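# Reorient a wooden block on the palm

## Task

The wooden block starts loose on the palm of the hand, which faces upward. Rotate it inside that same hand until its orientation relative to the hand matches the two goal pictures. Only this hand may touch it; the wrist camera, its post and the arm's final link count as hand. Any contact with something else, or the block leaving the hand, is a failure. To be done, the block must rest motionless for a moment in the palm or fingers, clear of the wrist, camera and post. The palm must face straight up. No hand motor may read "moving" or "overload" or be building toward a shutdown, except one that was off from the start. Then declare completion.

## Robot and tools

ROBOT. One FANUC CRX arm (six joints: waist, shoulder, elbow, forearm roll, wrist pitch, wrist roll) ends in a single right LEAP-style hand with 16 motors. There are three fingers (index, middle, ring) and a thumb. Only the fingertips' rubber caps grip well. A fixed mast on the palm side of the wrist can collide with things: x +0.05 to +0.10, z -0.16 to -0.11, y up to +0.06 m in hand-point axes. The only camera is cam_wrist (616x616, fisheye).

FRAMES. State lines report end_effector_position (m) and end_effector_quat_wxyz in the scene frame. Its origin is on the table under the arm base, +z is up, and +y is to the left when facing +x. The hand point sits in front of the palm, where thumb and index/middle tips would pinch. Hand-point axes: +z runs along the straightened fingers toward the tips. +x crosses the palm away from the thumb. +y points out of the palm face, and the palm surface is at y = -0.062. Bending fingers moves their tips toward +y. For the palm to face up, the hand-point +y must point to world +z.

THE ROW. Every motion uses one row of 24 numbers, each in [-1, 1]. There is one list for the single arm and hand, in this order: dx, dy, dz, rx, ry, rz, then index_mcp, index_abd, index_pip, index_dip, middle_mcp, middle_abd, middle_pip, middle_dip, ring_mcp, ring_abd, ring_pip, ring_dip, thumb_cmc, thumb_axl, thumb_mcp, thumb_ipl, current_limit, speed.
- dx..rz are an offset, not a pose. They give the target relative to the hand-point pose in the most recent result that reported it, in the hand point's own axes. (Before any such result, and for later calls within the same reply, the offset is counted from where the robot is when the action begins.) Scale: 1.0 = 0.6 m of travel or 180 degrees. rx, ry, rz form one rotation vector. Each row is counted from that same base pose, not from the row before. All zeros therefore means go back to the base pose, not stay put.
- The 16 hand numbers are absolute goal angles, linear between each hinge's limits. Moving toward -1 flexes. Finger _mcp bends at the knuckle toward the palm and is straight at +0.75. _abd swings the finger away from the thumb and is straight at 0.00. _pip is straight at +0.58 and _dip at +0.70. thumb_cmc toward -1 brings the thumb from beside the palm to in front of it; it lies flat beside the palm at +0.71. thumb_axl rolls the thumb and is straight at +0.68. thumb_mcp (straight at +0.23) and thumb_ipl (+0.17) bend the thumb. With thumb_axl straight they bend it toward +z. At thumb_axl -0.40 they bend it the way thumb_cmc -1 swings it.
- current_limit maps -1..+1 to 0..550 mA, with a floor of 11 mA. It also caps hinge speed, and well below 0 a finger may not lift. speed sets motor goal slew to (speed+1)/2 of 5.9 rad/s. These start at +0.4 and -0.6 and persist until changed.

TOOLS.
- execute_actions {actions, pictures}. actions holds at most one item. An empty list [] only reports state and includes pictures. {"rows": [[24 numbers], ...], "steps": n} runs 4 to 15 steps of 1/30 s, default 15, one row per step; the last row repeats if rows run out. {"steps": n} without rows waits up to 300 steps, counted from the last result. Set pictures true to get images with an action.
- move {target: one 24-number row as above, speed: path top speed in m/s, 0.002-0.5, default 0.25, rotation up to twice that in rad/s}. It moves in a straight line over 0.5-10 s and does not slow at contacts. Hand numbers are sent at the start. The result adds a "move:" line: done, off_target, moving, held or fault, plus limits such as paced (pose clipped) or held (steps blocked; a burst of speed can follow). It also gives the distance to target.
- wait {seconds 0-10}: sends nothing new.
- zoom_image {camera: "cam_wrist", region: [x0,y0,x1,y1] px, max 504x504}.
- show_instructions: shows the goal reference images.
- read_manual {section: "licences"}: licence text only.
- finished_scene {scene: current scene number}: ends the scene and grades it, so call it only once the goal holds.

TIMING. The commanded pose is clipped each step to 70 mm and 16 degrees from the measured pose, so large offsets take several actions. Each action's result is read 4 steps before it ends, and those steps run while you reply. "Hand target" appears only when nothing is pending. Reply length costs simulated time, and fingers keep moving meanwhile.

RESULT LINES. hand_goal gives the written goals; repeating them keeps a grip. hand_measured gives actual positions; repeating them relaxes the grip. hand_current_ma is positive when pushing toward -1. hand_state reads moving, goal, blocked or overload. A motor at 495 mA or more for a net 5 s shuts off for 10 s. A motor reading overload from the first reading is dead and limp. "pose unreachable" and HELD mean the clearance check altered or blocked your command. MOTOR HOT warns of an arm over-temperature brake.

AVOID. Do not drop the block or let it touch anything but the hand, and do not knock anything off the table. Avoid fast or hard contacts. A 150 N force or a joint torque at its load limit (38 N m on the wrist joints) stops the arm for 10 s. During that stop hand commands are lost and the rest of your calls are skipped. Keep finger currents below sustained 495 mA. Occasional small pushes may nudge the block.

Each tool is called after ">>>" as name(argument=value, ...), one argument or row to a line, values as JSON.

## Session

>>> show_instructions(
)

>>> execute_actions(
  actions=[],
)

Reference images for this scene: goal picture from the wrist camera place, goal picture looking into the palm.

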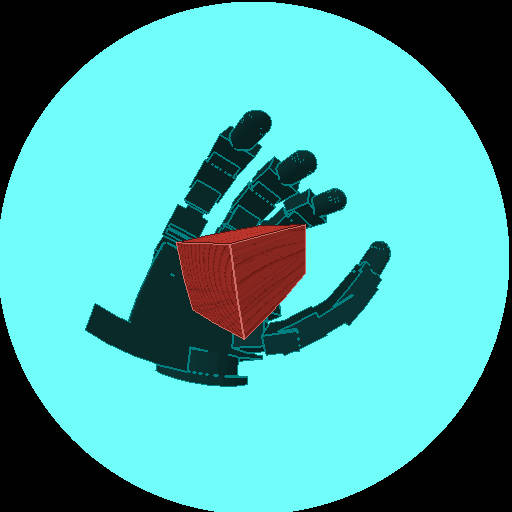

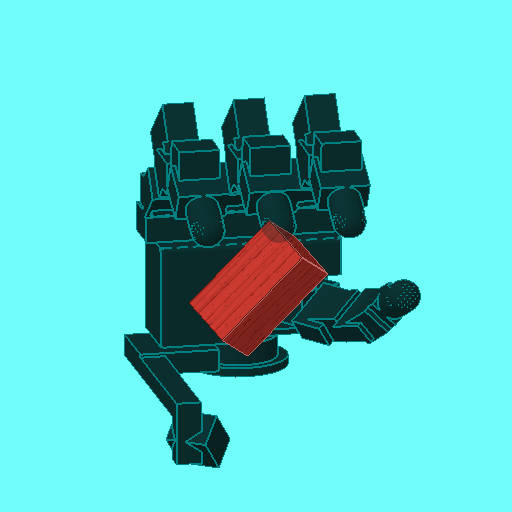

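Scene clock: 0.00 s of 4800.00 s.
end_effector_position=(+0.6016, +0.0084, +0.3990) hand_goal=(+0.046, +0.000, -0.008, +0.280, +0.046, +0.000, -0.008, +0.280, +0.046, +0.000, -0.008, +0.280, -0.104, +0.266, +0.032, -0.018) hand_measured=(+0.060, +0.000, -0.006, +0.282, +0.064, +0.000, -0.006, +0.282, +0.064, +0.000, -0.006, +0.282, -0.090, +0.270, +0.034, -0.016) hand_current_ma=(+85, +0, +14, +12, +95, +0, +14, +12, +93, +0, +14, +13, +71, +26, +12, +12) hand_state=(goal, goal, goal, goal, goal, goal, goal, goal, goal, goal, goal, goal, goal, goal, goal, goal) hand_current_limit=0.40 hand_speed=-0.60 end_effector_quat_wxyz=(+0.696, +0.704, +0.100, +0.097)
Joint positions: [ 0.451  0.588  0.353 -1.628  1.74   1.337]
Joint velocities: [-0.    -0.     0.001 -0.     0.    -0.001]
Hand target: +0.602, +0.008, +0.399; +0.696, +0.704, +0.100, +0.097
camera_calibration (this result's frames):
cam_wrist: T_world_to_cam=[[-0.758855, -0.210876, 0.616174, 0.250542], [-0.60219, 0.587494, -0.540573, 0.524612], [-0.248005, -0.78127, -0.57281, 0.50704], [0, 0, 0, 1]] pos_world=[0.63179, 0.140762, 0.419651]

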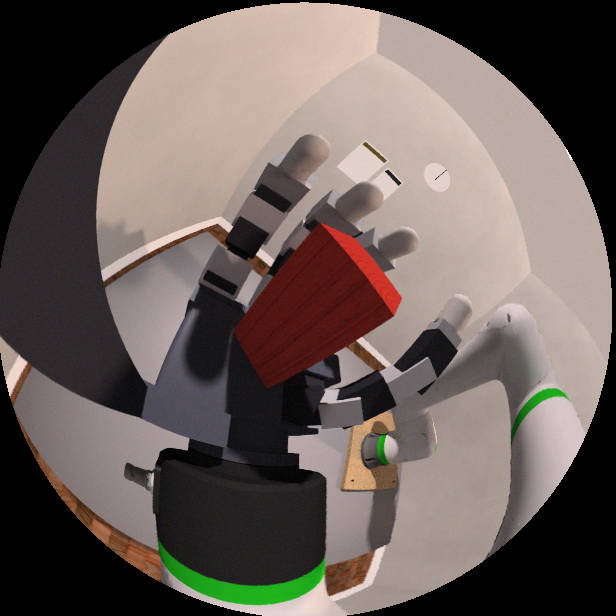

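>>> zoom_image(
  camera="cam_wrist",
  region=[190, 190, 430, 410],
)

Region (190, 190, 430, 410) of cam_wrist's 616x616 image, scaled by 2.100, with more detail than that image has; it fills the top 462 rows of this view, and the rest is white.

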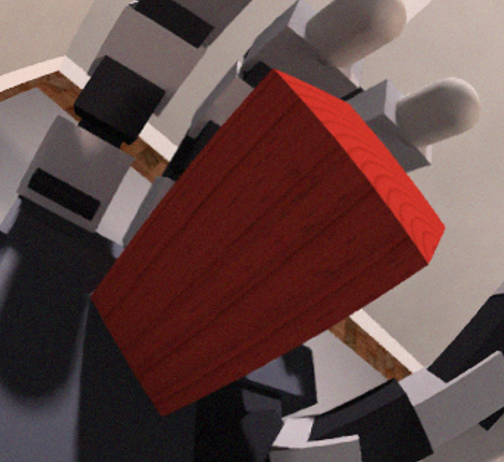

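>>> move(
  target=[0,0,0,0,0,0, 0.046,0.5,-0.008,0.28, 0.07,0.667,0.139,-0.609, 0.274,-0.667,-0.883,-0.10, 0.429,-0.40,-0.39,-0.914, 0.4,-0.3],
)

>>> zoom_image(
  camera="cam_wrist",
  region=[170, 150, 470, 430],
)

Scene clock: 5.73 s of 4800.00 s.
end_effector_position=(+0.6016, +0.0084, +0.3990) hand_goal=(+0.046, +0.500, -0.008, +0.280, +0.070, +0.668, +0.140, -0.608, +0.274, -0.666, -0.882, -0.100, +0.430, -0.400, -0.390, -0.914) hand_measured=(+0.052, +0.508, -0.006, +0.282, +0.080, +0.640, +0.138, -0.606, +0.280, -0.664, -0.882, -0.098, +0.432, -0.398, -0.388, -0.914) hand_current_ma=(+32, +34, +12, +12, +50, -120, -6, +12, +30, +12, +5, +11, +10, +15, +11, +3) hand_state=(goal, goal, goal, goal, goal, blocked, goal, goal, goal, goal, goal, goal, goal, goal, goal, goal) hand_current_limit=0.40 hand_speed=-0.30 end_effector_quat_wxyz=(+0.696, +0.704, +0.100, +0.097)
Joint positions: [ 0.451  0.588  0.353 -1.628  1.74   1.337]
Joint velocities: [-0.     0.    -0.     0.    -0.    -0.001]
Hand target: +0.602, +0.008, +0.399; +0.696, +0.704, +0.100, +0.097
Off the commanded pose: 0.000 m, 0 deg.
Kept back: nothing.
After step 90, 1.50 s passed at rest.
move: done
camera_calibration (this result's frames):
cam_wrist: T_world_to_cam=[[-0.758855, -0.210876, 0.616174, 0.250542], [-0.60219, 0.587494, -0.540573, 0.524612], [-0.248004, -0.78127, -0.57281, 0.50704], [0, 0, 0, 1]] pos_world=[0.63179, 0.140762, 0.419651]

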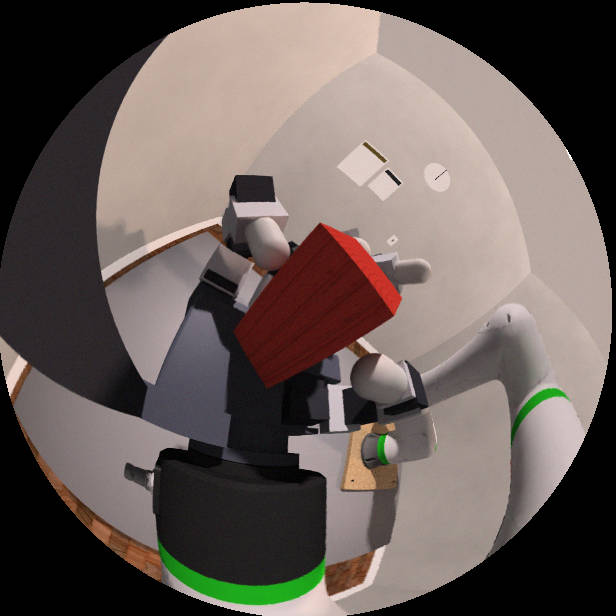

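Region (170, 150, 470, 430) of cam_wrist's 616x616 image, scaled by 1.680, with more detail than that image has; it fills the top 470 rows of this view, and the rest is white.

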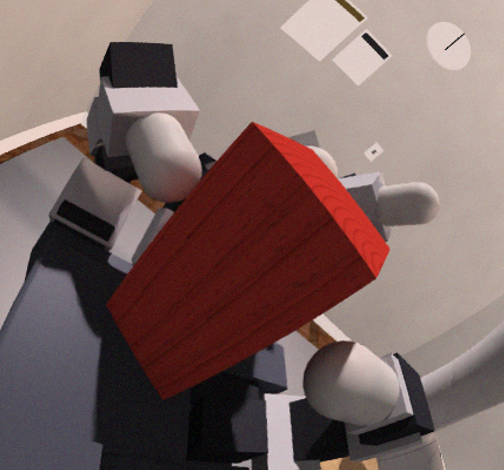

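>>> move(
  target=[0,0,0,0,0,0, 0.046,0.7,-0.008,0.28, 0.07,0.667,0.139,-0.609, -0.05,-0.667,-0.883,-0.10, 0.429,-0.40,-0.66,-0.914, 0.4,-0.8],
)

>>> zoom_image(
  camera="cam_wrist",
  region=[170, 150, 470, 430],
)

Scene clock: 6.90 s of 4800.00 s.
end_effector_position=(+0.6016, +0.0084, +0.3990) hand_goal=(+0.046, +0.700, -0.008, +0.280, +0.070, +0.668, +0.140, -0.608, -0.050, -0.666, -0.882, -0.100, +0.430, -0.400, -0.660, -0.914) hand_measured=(+0.052, +0.700, -0.006, +0.282, +0.080, +0.668, +0.138, -0.606, -0.014, -0.666, -0.878, -0.098, +0.440, -0.402, -0.640, -0.914) hand_current_ma=(+32, -3, +12, +12, +50, -4, -6, +11, +193, +3, +19, +11, +50, -14, +125, +4) hand_state=(goal, goal, goal, goal, goal, goal, goal, goal, blocked, goal, goal, goal, goal, goal, goal, goal) hand_current_limit=0.40 hand_speed=-0.80 end_effector_quat_wxyz=(+0.696, +0.704, +0.100, +0.097)
Joint positions: [ 0.451  0.588  0.353 -1.628  1.74   1.337]
Joint velocities: [-0.001 -0.    -0.     0.    -0.    -0.001]
Hand target: +0.602, +0.008, +0.399; +0.696, +0.704, +0.100, +0.097
Off the commanded pose: 0.000 m, 0 deg.
Kept back: nothing.
move: done
camera_calibration (this result's frames):
cam_wrist: T_world_to_cam=[[-0.758855, -0.210876, 0.616174, 0.250542], [-0.60219, 0.587494, -0.540572, 0.524612], [-0.248004, -0.78127, -0.57281, 0.50704], [0, 0, 0, 1]] pos_world=[0.63179, 0.140762, 0.419651]

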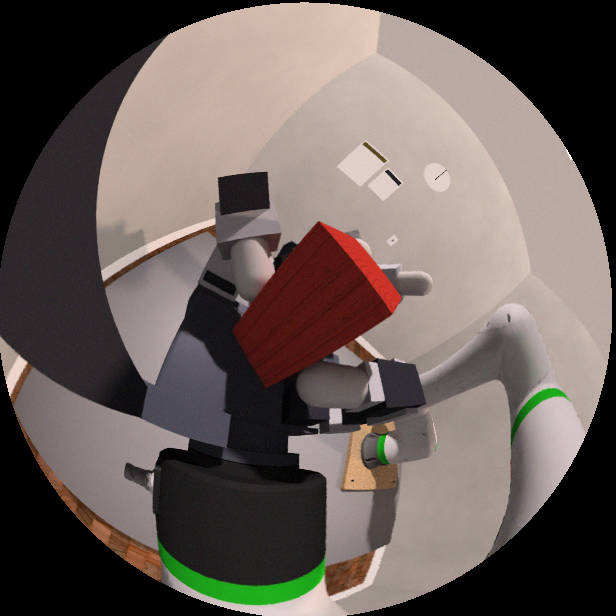

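Region (170, 150, 470, 430) of cam_wrist's 616x616 image, scaled by 1.680, with more detail than that image has; it fills the top 470 rows of this view, and the rest is white.

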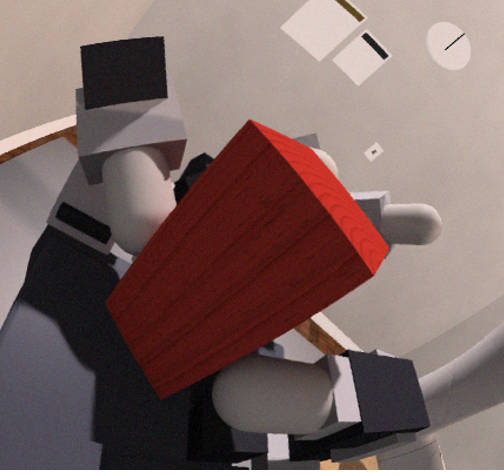

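>>> move(
  target=[0,0,0,0,0,0, 0.046,0.7,-0.008,0.28, -0.20,0.667,0.139,-0.609, -0.05,-0.76,-0.883,-0.10, 0.429,-0.33,-0.67,-0.914, 0.4,-0.8],
)

>>> zoom_image(
  camera="cam_wrist",
  region=[170, 150, 470, 430],
)

Scene clock: 7.93 s of 4800.00 s.
end_effector_position=(+0.6016, +0.0084, +0.3990) hand_goal=(+0.046, +0.700, -0.008, +0.280, -0.200, +0.668, +0.140, -0.608, -0.050, -0.760, -0.882, -0.100, +0.430, -0.330, -0.670, -0.914) hand_measured=(+0.052, +0.700, -0.006, +0.282, -0.134, +0.668, +0.150, -0.606, -0.016, -0.742, -0.876, -0.108, +0.458, -0.384, -0.642, -0.918) hand_current_ma=(+32, -3, +12, +12, +353, -3, +55, +11, +184, +78, +38, -44, +139, -345, +177, -21) hand_state=(goal, goal, goal, goal, blocked, goal, goal, goal, blocked, goal, goal, goal, blocked, blocked, blocked, goal) hand_current_limit=0.40 hand_speed=-0.80 end_effector_quat_wxyz=(+0.696, +0.704, +0.100, +0.097)
Joint positions: [ 0.451  0.588  0.353 -1.628  1.74   1.337]
Joint velocities: [-0.    -0.    -0.     0.    -0.001 -0.001]
Hand target: +0.602, +0.008, +0.399; +0.696, +0.704, +0.100, +0.097
Off the commanded pose: 0.000 m, 0 deg.
Kept back: nothing.
move: done
camera_calibration (this result's frames):
cam_wrist: T_world_to_cam=[[-0.758855, -0.210876, 0.616174, 0.250542], [-0.60219, 0.587494, -0.540573, 0.524612], [-0.248004, -0.78127, -0.57281, 0.50704], [0, 0, 0, 1]] pos_world=[0.631789, 0.140762, 0.419651]

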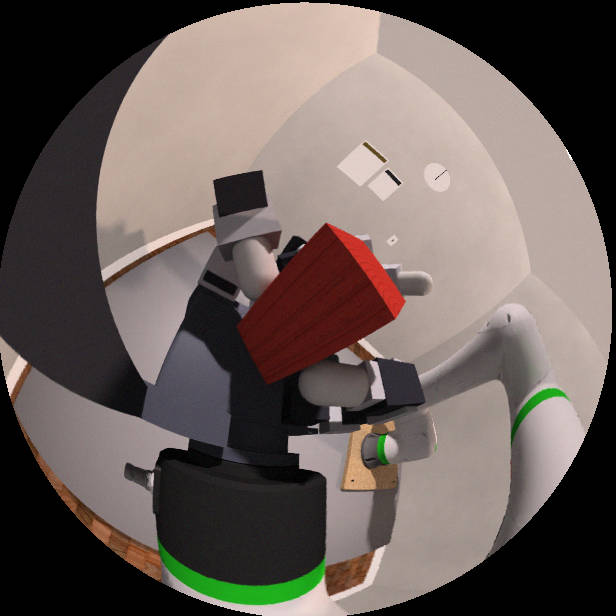

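Region (170, 150, 470, 430) of cam_wrist's 616x616 image, scaled by 1.680, with more detail than that image has; it fills the top 470 rows of this view, and the rest is white.

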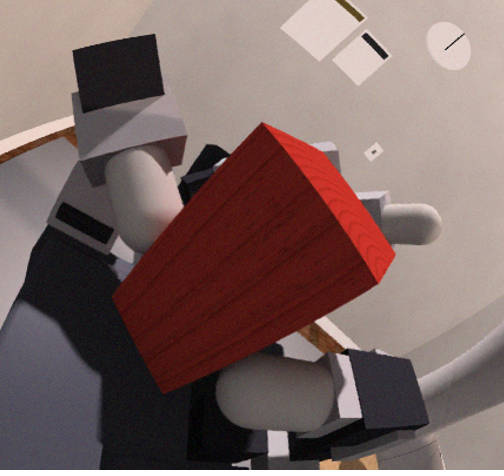

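>>> move(
  target=[0,0,0,0,0,0, 0.046,0.7,-0.008,0.28, -0.40,0.25,0.139,-0.609, -0.05,-0.76,-0.883,-0.10, 0.429,-0.33,-0.67,-0.914, 0.4,-0.8],
)

>>> zoom_image(
  camera="cam_wrist",
  region=[170, 150, 470, 430],
)

Scene clock: 9.17 s of 4800.00 s.
end_effector_position=(+0.6016, +0.0084, +0.3990) hand_goal=(+0.046, +0.700, -0.008, +0.280, -0.400, +0.250, +0.140, -0.608, -0.050, -0.760, -0.882, -0.100, +0.430, -0.330, -0.670, -0.914) hand_measured=(+0.052, +0.700, -0.006, +0.282, -0.170, +0.280, +0.168, -0.588, -0.026, -0.730, -0.868, -0.108, +0.462, -0.384, -0.642, -0.914) hand_current_ma=(+32, -3, +12, +12, +385, +132, +160, +110, +125, +131, +78, -45, +164, -345, +177, +1) hand_state=(goal, goal, goal, goal, blocked, blocked, blocked, blocked, blocked, blocked, goal, goal, blocked, blocked, blocked, goal) hand_current_limit=0.40 hand_speed=-0.80 end_effector_quat_wxyz=(+0.696, +0.704, +0.100, +0.097)
Joint positions: [ 0.451  0.588  0.353 -1.628  1.74   1.337]
Joint velocities: [-0. -0. -0. -0.  0. -0.]
Hand target: +0.602, +0.008, +0.399; +0.696, +0.704, +0.100, +0.097
Off the commanded pose: 0.000 m, 0 deg.
Kept back: nothing.
move: done
camera_calibration (this result's frames):
cam_wrist: T_world_to_cam=[[-0.758855, -0.210876, 0.616174, 0.250542], [-0.60219, 0.587494, -0.540572, 0.524612], [-0.248005, -0.78127, -0.57281, 0.50704], [0, 0, 0, 1]] pos_world=[0.63179, 0.140762, 0.419651]

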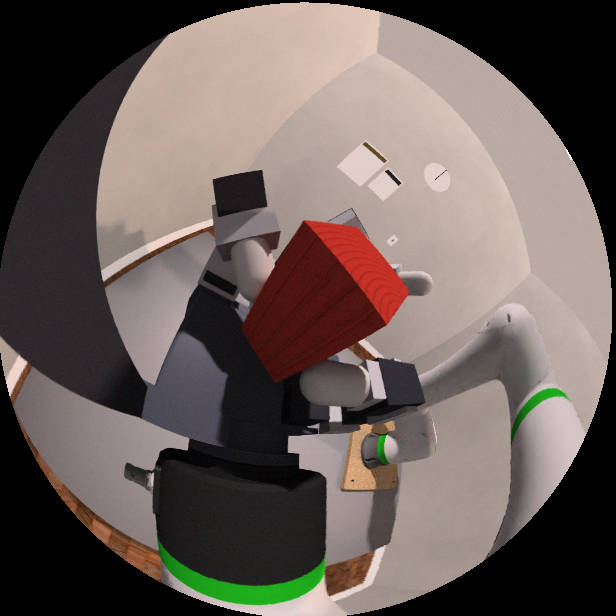

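Region (170, 150, 470, 430) of cam_wrist's 616x616 image, scaled by 1.680, with more detail than that image has; it fills the top 470 rows of this view, and the rest is white.

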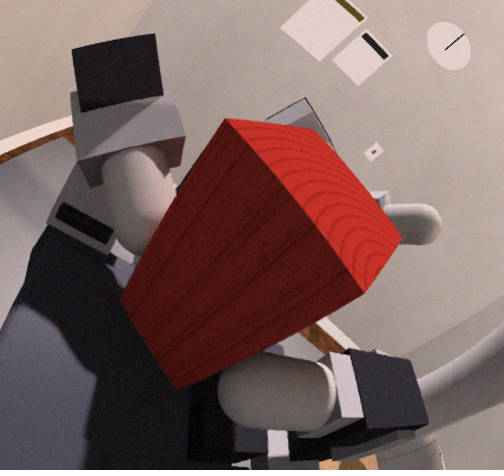

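>>> move(
  target=[0,0,0,0,0,0, 0.046,0.7,-0.008,0.28, -0.45,-0.2,0.05,-0.55, -0.05,-0.76,-0.883,-0.10, 0.429,-0.33,-0.67,-0.914, 0.4,-0.8],
)

>>> zoom_image(
  camera="cam_wrist",
  region=[140, 150, 470, 450],
)

Scene clock: 10.47 s of 4800.00 s.
end_effector_position=(+0.6016, +0.0084, +0.3990) hand_goal=(+0.046, +0.700, -0.008, +0.280, -0.450, -0.200, +0.050, -0.550, -0.050, -0.760, -0.882, -0.100, +0.430, -0.330, -0.670, -0.914) hand_measured=(+0.052, +0.700, -0.006, +0.282, -0.174, -0.168, +0.108, -0.530, -0.028, -0.730, -0.868, -0.112, +0.462, -0.384, -0.642, -0.920) hand_current_ma=(+32, -3, +12, +12, +385, +143, +330, +112, +115, +132, +74, -60, +165, -345, +177, -39) hand_state=(goal, goal, goal, goal, blocked, blocked, blocked, blocked, blocked, blocked, goal, goal, blocked, blocked, blocked, goal) hand_current_limit=0.40 hand_speed=-0.80 end_effector_quat_wxyz=(+0.696, +0.704, +0.100, +0.097)
Joint positions: [ 0.451  0.588  0.353 -1.628  1.74   1.337]
Joint velocities: [-0.002 -0.     0.     0.    -0.     0.001]
Hand target: +0.602, +0.008, +0.399; +0.696, +0.704, +0.100, +0.097
Off the commanded pose: 0.000 m, 0 deg.
Kept back: nothing.
move: done
camera_calibration (this result's frames):
cam_wrist: T_world_to_cam=[[-0.758855, -0.210876, 0.616174, 0.250542], [-0.60219, 0.587494, -0.540572, 0.524612], [-0.248004, -0.78127, -0.57281, 0.50704], [0, 0, 0, 1]] pos_world=[0.63179, 0.140762, 0.419651]

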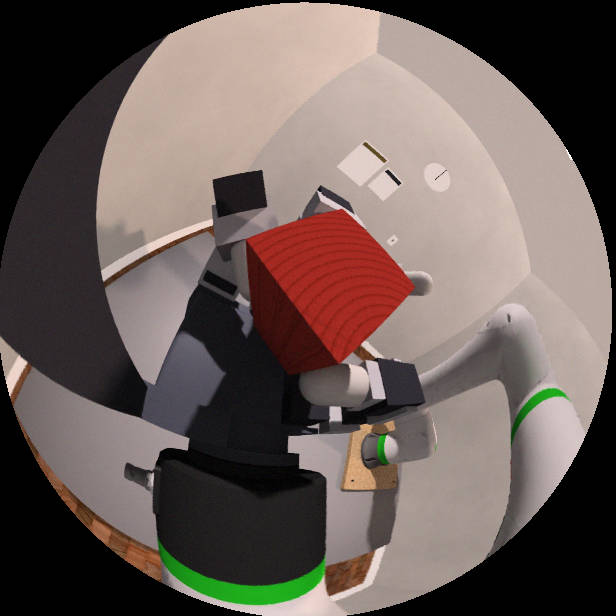

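Region (140, 150, 470, 450) of cam_wrist's 616x616 image, scaled by 1.527, with more detail than that image has; it fills the top 458 rows of this view, and the rest is white.

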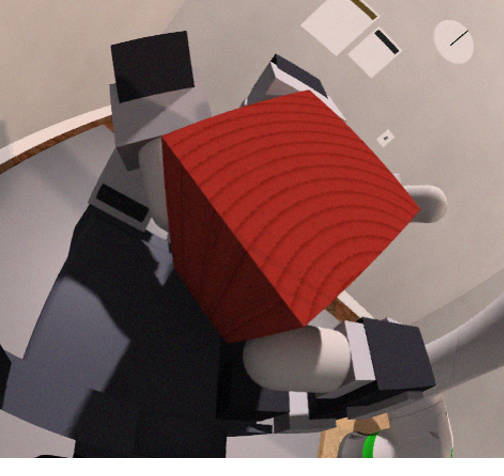

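>>> move(
  target=[0,0,0,0,0,0, 0.046,0.7,-0.008,0.28, -0.22,-0.4,-0.30,-0.35, -0.05,-0.76,-0.883,-0.10, 0.429,-0.33,-0.67,-0.914, 0.4,-0.8],
)

>>> zoom_image(
  camera="cam_wrist",
  region=[140, 150, 470, 450],
)

Scene clock: 11.43 s of 4800.00 s.
end_effector_position=(+0.6016, +0.0084, +0.3990) hand_goal=(+0.046, +0.700, -0.008, +0.280, -0.220, -0.400, -0.300, -0.350, -0.050, -0.760, -0.882, -0.100, +0.430, -0.330, -0.670, -0.914) hand_measured=(+0.052, +0.700, -0.006, +0.282, -0.174, -0.382, -0.010, -0.332, -0.028, -0.730, -0.886, -0.122, +0.462, -0.384, -0.656, -0.940) hand_current_ma=(+32, -3, +12, +12, +248, +81, +384, +96, +113, +132, -17, -110, +165, -345, +91, -176) hand_state=(goal, goal, goal, goal, blocked, goal, blocked, goal, blocked, blocked, goal, blocked, blocked, blocked, goal, blocked) hand_current_limit=0.40 hand_speed=-0.80 end_effector_quat_wxyz=(+0.696, +0.704, +0.100, +0.097)
Joint positions: [ 0.451  0.588  0.353 -1.628  1.74   1.337]
Joint velocities: [ 0.001  0.     0.     0.    -0.     0.001]
Hand target: +0.602, +0.008, +0.399; +0.696, +0.704, +0.100, +0.097
Off the commanded pose: 0.000 m, 0 deg.
Kept back: nothing.
move: done
camera_calibration (this result's frames):
cam_wrist: T_world_to_cam=[[-0.758855, -0.210876, 0.616174, 0.250542], [-0.60219, 0.587494, -0.540572, 0.524612], [-0.248004, -0.78127, -0.57281, 0.50704], [0, 0, 0, 1]] pos_world=[0.63179, 0.140762, 0.419651]

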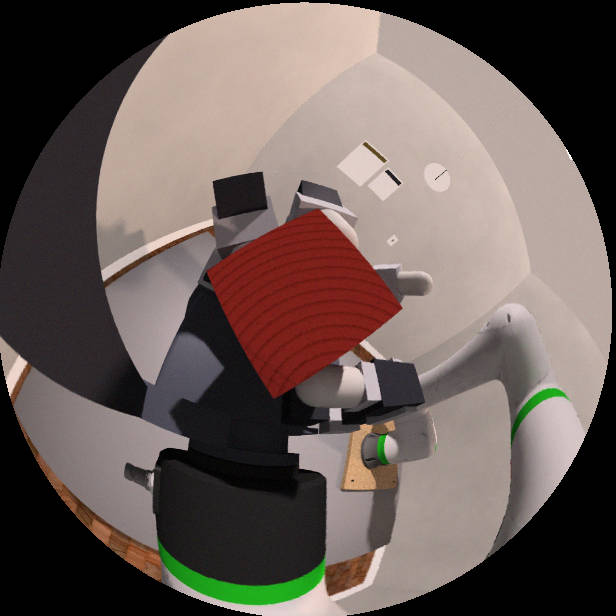

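Region (140, 150, 470, 450) of cam_wrist's 616x616 image, scaled by 1.527, with more detail than that image has; it fills the top 458 rows of this view, and the rest is white.

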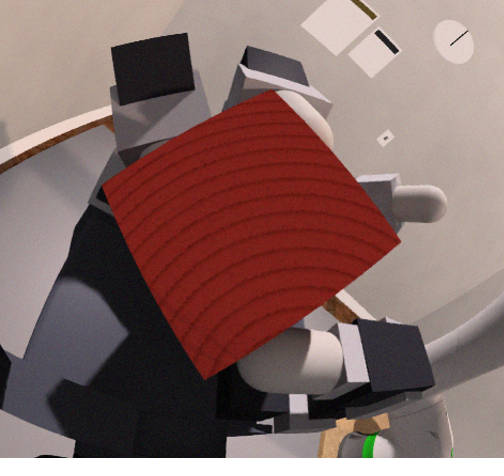

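>>> move(
  target=[0,0,0,0,0,0, 0.046,0.7,-0.008,0.28, -0.08,-0.4,-0.35,-0.45, -0.05,-0.75,-0.883,-0.10, 0.429,-0.36,-0.67,-0.914, 0.4,-0.8],
)

>>> zoom_image(
  camera="cam_wrist",
  region=[140, 150, 470, 450],
)

Scene clock: 12.43 s of 4800.00 s.
end_effector_position=(+0.6016, +0.0084, +0.3990) hand_goal=(+0.046, +0.700, -0.008, +0.280, -0.080, -0.400, -0.350, -0.450, -0.050, -0.750, -0.882, -0.100, +0.430, -0.360, -0.670, -0.914) hand_measured=(+0.052, +0.700, -0.006, +0.282, -0.042, -0.390, -0.176, -0.422, -0.028, -0.728, -0.888, -0.124, +0.462, -0.388, -0.656, -0.940) hand_current_ma=(+32, -3, +12, +12, +209, +43, +384, +147, +119, +95, -36, -120, +165, -180, +91, -176) hand_state=(goal, goal, goal, goal, blocked, goal, blocked, blocked, blocked, blocked, goal, blocked, blocked, blocked, goal, blocked) hand_current_limit=0.40 hand_speed=-0.80 end_effector_quat_wxyz=(+0.696, +0.704, +0.100, +0.097)
Joint positions: [ 0.451  0.588  0.353 -1.628  1.74   1.337]
Joint velocities: [-0.  0. -0. -0. -0. -0.]
Hand target: +0.602, +0.008, +0.399; +0.696, +0.704, +0.100, +0.097
Off the commanded pose: 0.000 m, 0 deg.
Kept back: nothing.
move: done
camera_calibration (this result's frames):
cam_wrist: T_world_to_cam=[[-0.758855, -0.210876, 0.616174, 0.250542], [-0.60219, 0.587494, -0.540572, 0.524612], [-0.248005, -0.78127, -0.57281, 0.50704], [0, 0, 0, 1]] pos_world=[0.63179, 0.140762, 0.419651]

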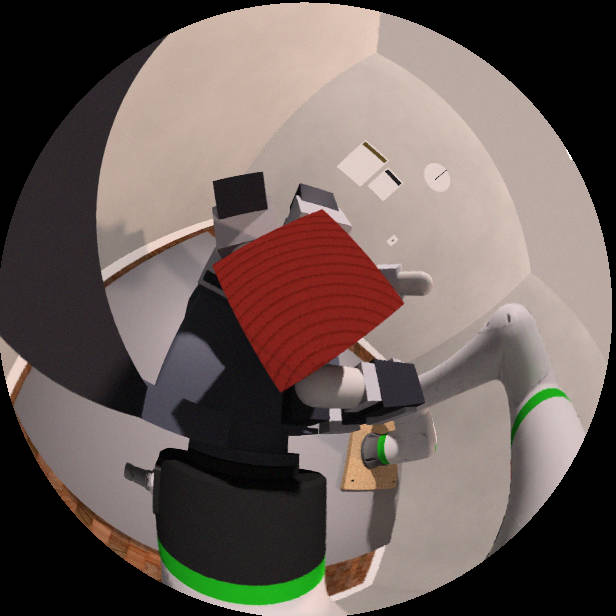

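Region (140, 150, 470, 450) of cam_wrist's 616x616 image, scaled by 1.527, with more detail than that image has; it fills the top 458 rows of this view, and the rest is white.

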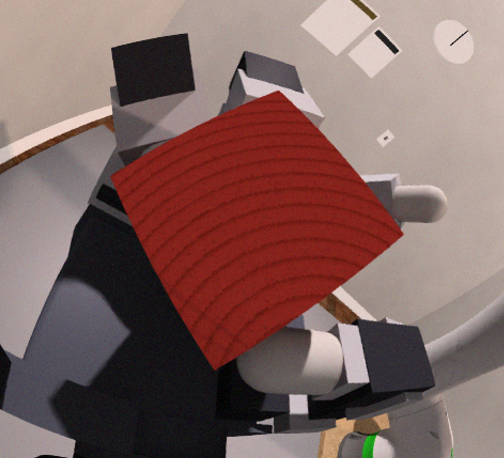

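>>> move(
  target=[0,0,0,0,0,0, 0.046,0.7,-0.008,0.28, -0.04,-0.25,0.30,0.25, -0.05,-0.75,-0.883,-0.10, 0.429,-0.36,-0.67,-0.914, 0.4,-0.4],
)

>>> move(
  target=[0,0,0,0,0,0, 0.046,0.7,-0.008,0.28, -0.36,-0.25,0.20,0.15, -0.05,-0.75,-0.883,-0.10, 0.429,-0.36,-0.67,-0.914, 0.4,-0.6],
)

>>> zoom_image(
  camera="cam_wrist",
  region=[140, 130, 470, 450],
)

Scene clock: 13.87 s of 4800.00 s.
end_effector_position=(+0.6016, +0.0084, +0.3990) hand_goal=(+0.046, +0.700, -0.008, +0.280, -0.040, -0.250, +0.300, +0.250, -0.050, -0.750, -0.882, -0.100, +0.430, -0.360, -0.670, -0.914) hand_measured=(+0.052, +0.700, -0.006, +0.282, -0.030, -0.256, +0.298, +0.248, -0.024, -0.738, -0.878, -0.120, +0.462, -0.388, -0.656, -0.940) hand_current_ma=(+32, -3, +12, +12, +54, -23, -10, -16, +136, +56, +21, -104, +165, -180, +91, -176) hand_state=(goal, goal, goal, goal, goal, goal, goal, goal, blocked, goal, goal, blocked, blocked, blocked, goal, blocked) hand_current_limit=0.40 hand_speed=-0.40 end_effector_quat_wxyz=(+0.696, +0.704, +0.100, +0.097)
Joint positions: [ 0.451  0.588  0.353 -1.628  1.74   1.337]
Joint velocities: [ 0.001 -0.     0.     0.     0.     0.   ]
Hand target: +0.602, +0.008, +0.399; +0.696, +0.704, +0.100, +0.097
Off the commanded pose: 0.000 m, 0 deg.
Kept back: nothing.
move: done
camera_calibration (this result's frames):
cam_wrist: T_world_to_cam=[[-0.758855, -0.210876, 0.616174, 0.250542], [-0.60219, 0.587494, -0.540572, 0.524612], [-0.248004, -0.78127, -0.57281, 0.50704], [0, 0, 0, 1]] pos_world=[0.63179, 0.140762, 0.419651]

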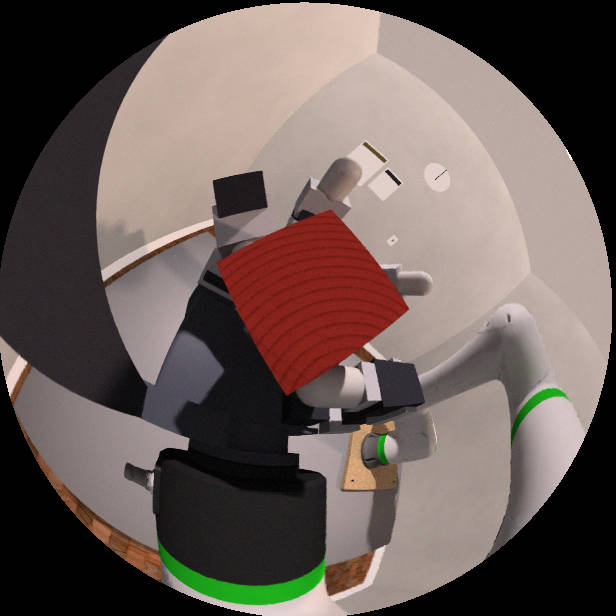

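Scene clock: 14.50 s of 4800.00 s.
end_effector_position=(+0.6016, +0.0084, +0.3990) hand_goal=(+0.046, +0.700, -0.008, +0.280, -0.360, -0.250, +0.200, +0.150, -0.050, -0.750, -0.882, -0.100, +0.430, -0.360, -0.670, -0.914) hand_measured=(+0.052, +0.700, -0.006, +0.282, -0.354, -0.256, +0.202, +0.152, -0.024, -0.738, -0.878, -0.120, +0.462, -0.388, -0.656, -0.940) hand_current_ma=(+32, -3, +12, +12, +34, -23, +8, +11, +136, +56, +22, -104, +165, -180, +91, -176) hand_state=(goal, goal, goal, goal, goal, goal, goal, goal, blocked, goal, goal, blocked, blocked, blocked, goal, blocked) hand_current_limit=0.40 hand_speed=-0.60 end_effector_quat_wxyz=(+0.696, +0.704, +0.100, +0.097)
Joint positions: [ 0.451  0.588  0.353 -1.628  1.74   1.337]
Joint velocities: [-0.    -0.     0.001 -0.     0.    -0.001]
Hand target: +0.602, +0.008, +0.399; +0.696, +0.704, +0.100, +0.097
Off the commanded pose: 0.000 m, 0 deg.
Kept back: nothing.
move: done
camera_calibration (this result's frames):
cam_wrist: T_world_to_cam=[[-0.758855, -0.210876, 0.616174, 0.250542], [-0.60219, 0.587494, -0.540572, 0.524612], [-0.248004, -0.78127, -0.57281, 0.50704], [0, 0, 0, 1]] pos_world=[0.63179, 0.140762, 0.419651]

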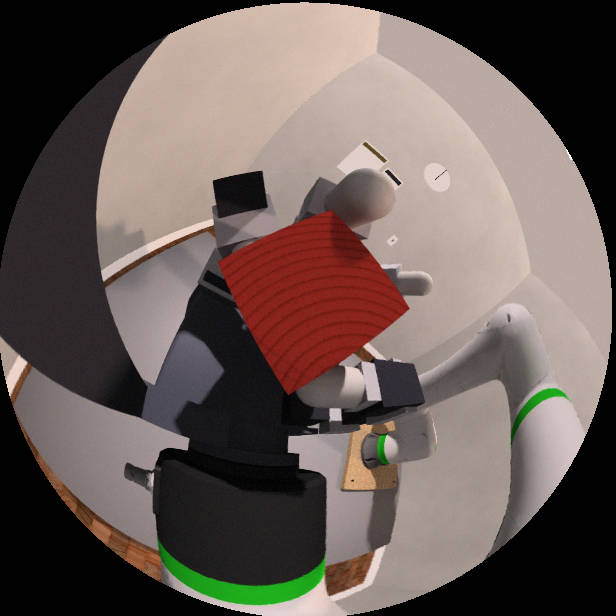

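Region (140, 130, 470, 450) of cam_wrist's 616x616 image, scaled by 1.527, with more detail than that image has; it fills the top 489 rows of this view, and the rest is white.

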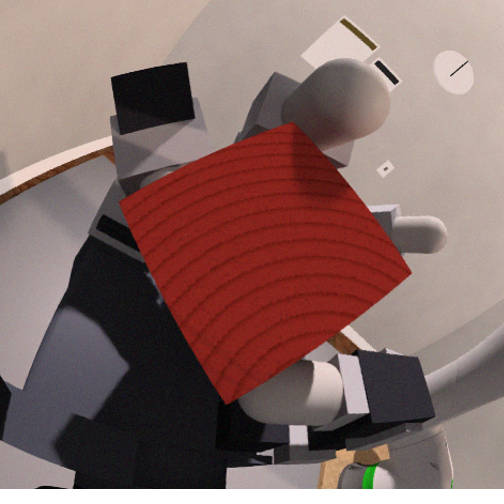

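>>> move(
  target=[0,0,0,0,0,0, 0.046,0.7,-0.008,0.28, -0.40,-0.10,-0.40,0.05, -0.05,-0.75,-0.883,-0.10, 0.429,-0.36,-0.67,-0.914, 0.4,-0.8],
)

>>> zoom_image(
  camera="cam_wrist",
  region=[140, 130, 470, 450],
)

Scene clock: 15.83 s of 4800.00 s.
end_effector_position=(+0.6016, +0.0084, +0.3990) hand_goal=(+0.046, +0.700, -0.008, +0.280, -0.400, -0.100, -0.400, +0.050, -0.050, -0.750, -0.882, -0.100, +0.430, -0.360, -0.670, -0.914) hand_measured=(+0.052, +0.700, -0.006, +0.282, -0.368, -0.098, -0.102, +0.070, -0.022, -0.738, -0.884, -0.122, +0.462, -0.388, -0.674, -0.944) hand_current_ma=(+32, -3, +12, +12, +171, +12, +382, +111, +149, +56, -9, -110, +165, -180, -26, -207) hand_state=(goal, goal, goal, goal, blocked, goal, blocked, blocked, blocked, goal, goal, blocked, blocked, blocked, goal, blocked) hand_current_limit=0.40 hand_speed=-0.80 end_effector_quat_wxyz=(+0.696, +0.704, +0.100, +0.097)
Joint positions: [ 0.451  0.588  0.353 -1.628  1.74   1.337]
Joint velocities: [ 0.001  0.     0.    -0.    -0.    -0.001]
Hand target: +0.602, +0.008, +0.399; +0.696, +0.704, +0.100, +0.097
Off the commanded pose: 0.000 m, 0 deg.
Kept back: nothing.
move: done
camera_calibration (this result's frames):
cam_wrist: T_world_to_cam=[[-0.758855, -0.210876, 0.616174, 0.250542], [-0.60219, 0.587494, -0.540572, 0.524612], [-0.248004, -0.78127, -0.57281, 0.50704], [0, 0, 0, 1]] pos_world=[0.63179, 0.140762, 0.419651]

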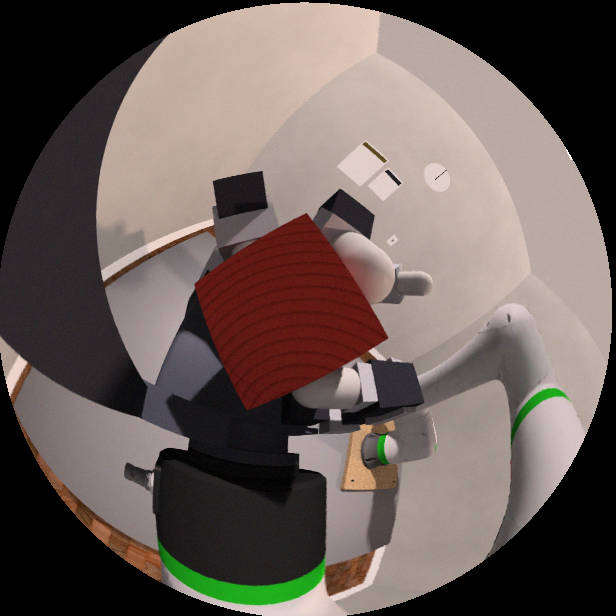

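Region (140, 130, 470, 450) of cam_wrist's 616x616 image, scaled by 1.527, with more detail than that image has; it fills the top 489 rows of this view, and the rest is white.

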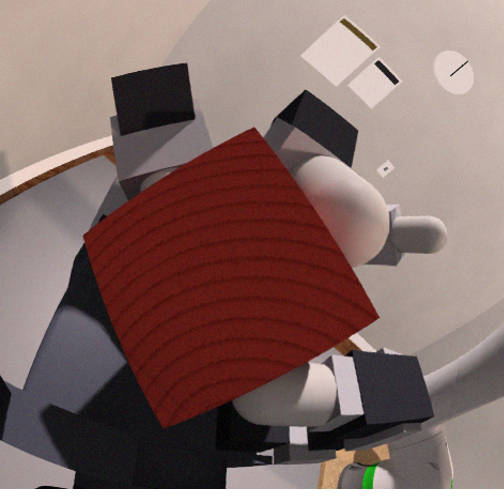

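>>> move(
  target=[0,0,0,0,0,0, 0.046,0.7,-0.008,0.28, -0.42,-0.55,-0.40,0.0, -0.05,-0.75,-0.883,-0.10, 0.429,-0.36,-0.67,-0.914, 0.4,-0.8],
)

>>> zoom_image(
  camera="cam_wrist",
  region=[140, 130, 470, 450],
)

Scene clock: 17.03 s of 4800.00 s.
end_effector_position=(+0.6016, +0.0084, +0.3990) hand_goal=(+0.046, +0.700, -0.008, +0.280, -0.420, -0.550, -0.400, +0.000, -0.050, -0.750, -0.882, -0.100, +0.430, -0.360, -0.670, -0.914) hand_measured=(+0.052, +0.700, -0.006, +0.282, -0.368, -0.448, -0.112, +0.054, -0.022, -0.732, -0.912, -0.144, +0.462, -0.388, -0.668, -0.946) hand_current_ma=(+32, -3, +12, +12, +279, +385, +385, +296, +149, +78, -160, -225, +165, -180, +9, -216) hand_state=(goal, goal, goal, goal, blocked, blocked, blocked, blocked, blocked, goal, blocked, blocked, blocked, blocked, goal, blocked) hand_current_limit=0.40 hand_speed=-0.80 end_effector_quat_wxyz=(+0.696, +0.704, +0.100, +0.097)
Joint positions: [ 0.451  0.588  0.353 -1.628  1.74   1.337]
Joint velocities: [-0.002 -0.    -0.     0.     0.     0.   ]
Hand target: +0.602, +0.008, +0.399; +0.696, +0.704, +0.100, +0.097
Off the commanded pose: 0.000 m, 0 deg.
Kept back: nothing.
move: done
camera_calibration (this result's frames):
cam_wrist: T_world_to_cam=[[-0.758855, -0.210876, 0.616174, 0.250542], [-0.60219, 0.587494, -0.540573, 0.524612], [-0.248004, -0.78127, -0.57281, 0.50704], [0, 0, 0, 1]] pos_world=[0.63179, 0.140762, 0.419651]

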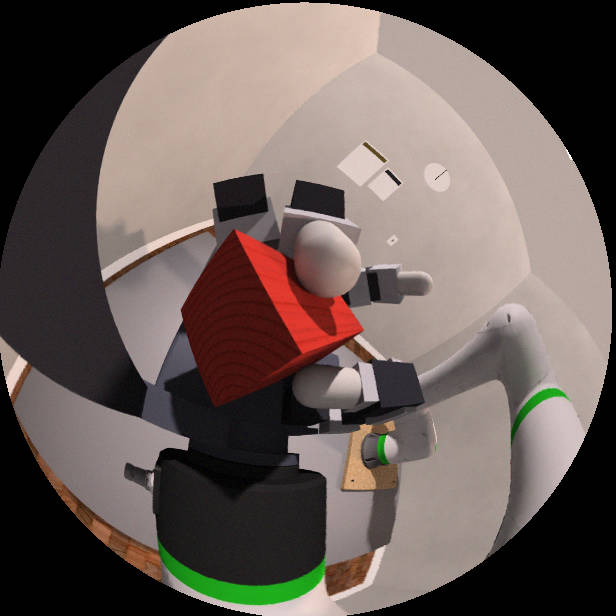

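Region (140, 130, 470, 450) of cam_wrist's 616x616 image, scaled by 1.527, with more detail than that image has; it fills the top 489 rows of this view, and the rest is white.

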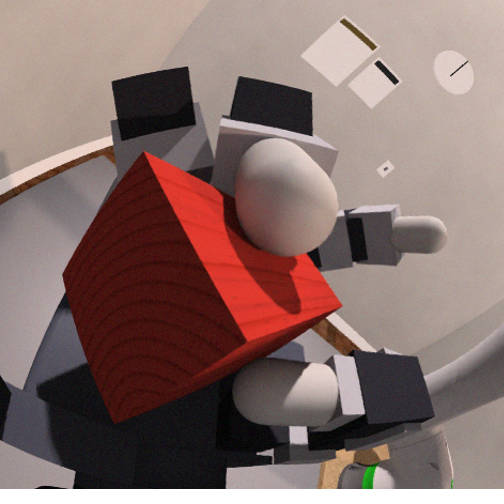

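>>> move(
  target=[0,0,0,0,0,0, 0.046,0.7,-0.008,0.28, -0.40,-0.20,-0.20,0.0, -0.05,-0.75,-0.76,-0.10, 0.429,-0.36,-0.80,-0.95, 0.4,-0.85],
)

>>> zoom_image(
  camera="cam_wrist",
  region=[140, 130, 470, 450],
)

Scene clock: 18.97 s of 4800.00 s.
end_effector_position=(+0.6016, +0.0084, +0.3990) hand_goal=(+0.046, +0.700, -0.008, +0.280, -0.400, -0.200, -0.200, +0.000, -0.050, -0.750, -0.760, -0.100, +0.430, -0.360, -0.800, -0.950) hand_measured=(+0.052, +0.700, -0.006, +0.282, -0.398, -0.204, -0.200, +0.002, -0.038, -0.748, -0.768, -0.106, +0.436, -0.362, -0.800, -0.956) hand_current_ma=(+32, -3, +12, +12, +15, -22, +2, +11, +59, +11, -40, -29, +28, -14, -5, -37) hand_state=(goal, goal, goal, goal, goal, goal, goal, goal, goal, goal, goal, goal, goal, goal, goal, goal) hand_current_limit=0.40 hand_speed=-0.85 end_effector_quat_wxyz=(+0.696, +0.704, +0.100, +0.097)
Joint positions: [ 0.451  0.588  0.353 -1.628  1.74   1.337]
Joint velocities: [-0.     0.     0.    -0.    -0.    -0.002]
Hand target: +0.602, +0.008, +0.399; +0.696, +0.704, +0.100, +0.097
Off the commanded pose: 0.000 m, 0 deg.
Kept back: nothing.
move: done
camera_calibration (this result's frames):
cam_wrist: T_world_to_cam=[[-0.758855, -0.210876, 0.616174, 0.250542], [-0.602189, 0.587494, -0.540573, 0.524612], [-0.248005, -0.78127, -0.57281, 0.50704], [0, 0, 0, 1]] pos_world=[0.63179, 0.140762, 0.419651]

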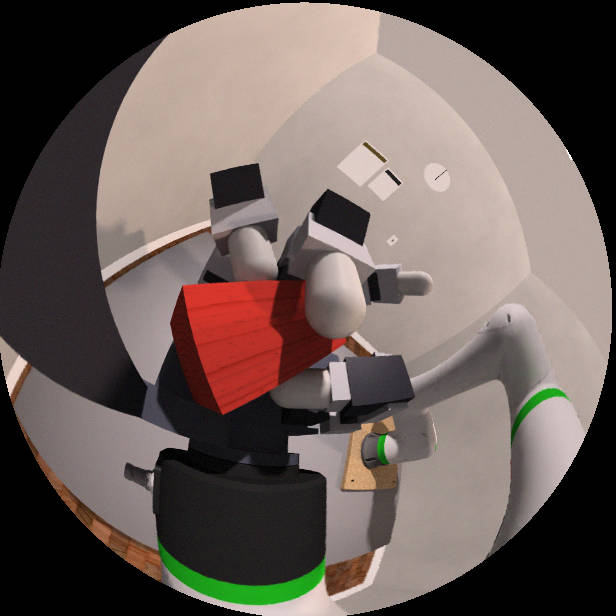

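Region (140, 130, 470, 450) of cam_wrist's 616x616 image, scaled by 1.527, with more detail than that image has; it fills the top 489 rows of this view, and the rest is white.

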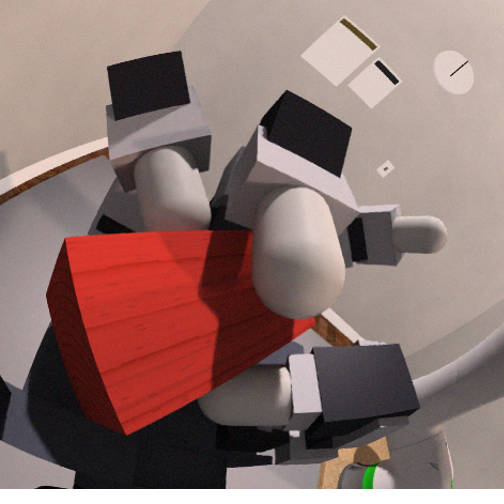

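>>> move(
  target=[0,0,0,0,0,0, 0.046,0.7,-0.008,0.28, -0.42,-0.25,-0.40,-0.05, -0.03,-0.75,-0.77,-0.10, 0.429,-0.38,-0.79,-0.95, 0.4,-0.7],
)

>>> move(
  target=[0,0,0,0,0,0, 0.046,0.7,-0.008,0.28, -0.26,0.15,-0.50,-0.15, -0.03,-0.75,-0.77,-0.10, 0.429,-0.38,-0.79,-0.95, 0.4,-0.85],
)

>>> zoom_image(
  camera="cam_wrist",
  region=[140, 130, 470, 450],
)

Scene clock: 21.37 s of 4800.00 s.
end_effector_position=(+0.6016, +0.0084, +0.3990) hand_goal=(+0.046, +0.700, -0.008, +0.280, -0.420, -0.250, -0.400, -0.050, -0.030, -0.750, -0.770, -0.100, +0.430, -0.380, -0.790, -0.950) hand_measured=(+0.052, +0.700, -0.006, +0.282, -0.398, -0.244, -0.302, -0.034, -0.022, -0.748, -0.776, -0.110, +0.436, -0.380, -0.796, -0.958) hand_current_ma=(+32, -3, +12, +12, +115, +30, +385, +91, +39, +11, -30, -52, +27, -4, -38, -54) hand_state=(goal, goal, goal, goal, blocked, goal, blocked, goal, goal, goal, goal, goal, goal, goal, goal, goal) hand_current_limit=0.40 hand_speed=-0.70 end_effector_quat_wxyz=(+0.696, +0.704, +0.100, +0.097)
Joint positions: [ 0.451  0.588  0.353 -1.628  1.74   1.337]
Joint velocities: [ 0.     0.    -0.    -0.    -0.    -0.001]
Hand target: +0.602, +0.008, +0.399; +0.696, +0.704, +0.100, +0.097
Off the commanded pose: 0.000 m, 0 deg.
Kept back: nothing.
move: done
camera_calibration (this result's frames):
cam_wrist: T_world_to_cam=[[-0.758855, -0.210876, 0.616174, 0.250542], [-0.60219, 0.587494, -0.540572, 0.524612], [-0.248005, -0.78127, -0.57281, 0.50704], [0, 0, 0, 1]] pos_world=[0.63179, 0.140762, 0.419651]

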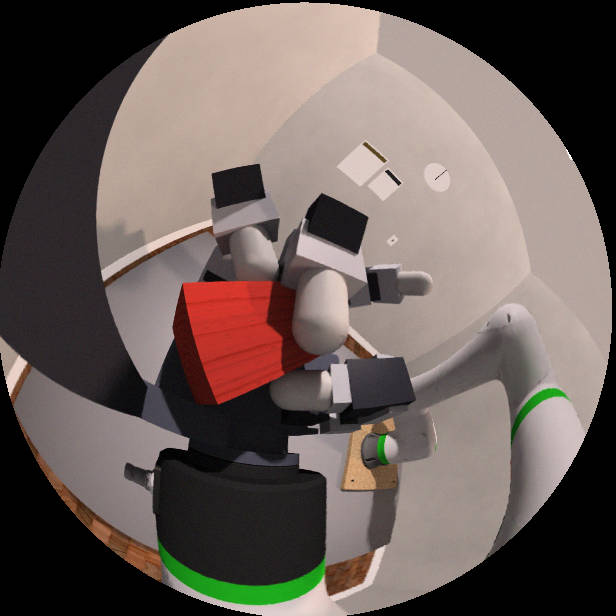

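Scene clock: 22.57 s of 4800.00 s.
end_effector_position=(+0.6016, +0.0084, +0.3990) hand_goal=(+0.046, +0.700, -0.008, +0.280, -0.260, +0.150, -0.500, -0.150, -0.030, -0.750, -0.770, -0.100, +0.430, -0.380, -0.790, -0.950) hand_measured=(+0.052, +0.700, -0.006, +0.282, -0.256, +0.146, -0.396, -0.098, -0.018, -0.746, -0.776, -0.112, +0.436, -0.380, -0.796, -0.956) hand_current_ma=(+32, -3, +12, +12, +25, -17, +385, +279, +62, +19, -32, -59, +27, -4, -34, -36) hand_state=(goal, goal, goal, goal, goal, goal, blocked, blocked, goal, goal, goal, goal, goal, goal, goal, goal) hand_current_limit=0.40 hand_speed=-0.85 end_effector_quat_wxyz=(+0.696, +0.704, +0.100, +0.097)
Joint positions: [ 0.451  0.588  0.353 -1.628  1.74   1.337]
Joint velocities: [ 0.     0.    -0.    -0.     0.     0.001]
Hand target: +0.602, +0.008, +0.399; +0.696, +0.704, +0.100, +0.097
Off the commanded pose: 0.000 m, 0 deg.
Kept back: nothing.
move: done
camera_calibration (this result's frames):
cam_wrist: T_world_to_cam=[[-0.758855, -0.210876, 0.616174, 0.250542], [-0.60219, 0.587494, -0.540572, 0.524612], [-0.248005, -0.78127, -0.57281, 0.50704], [0, 0, 0, 1]] pos_world=[0.63179, 0.140762, 0.419651]

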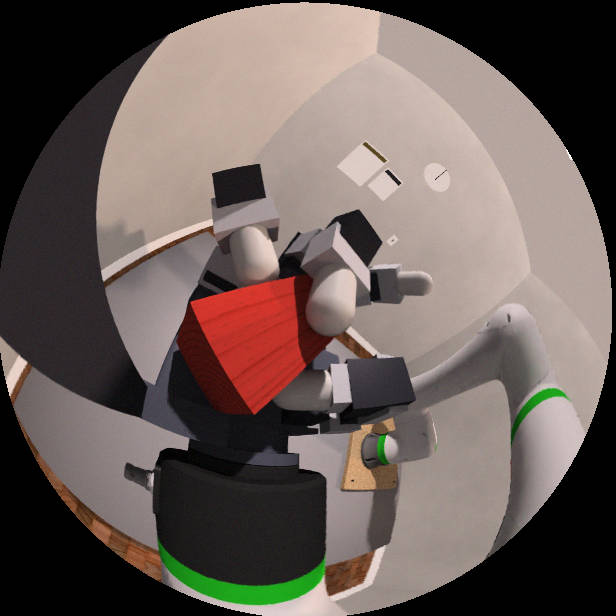

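Region (140, 130, 470, 450) of cam_wrist's 616x616 image, scaled by 1.527, with more detail than that image has; it fills the top 489 rows of this view, and the rest is white.

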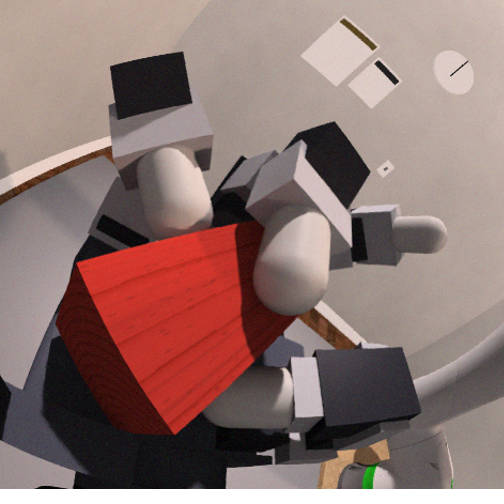

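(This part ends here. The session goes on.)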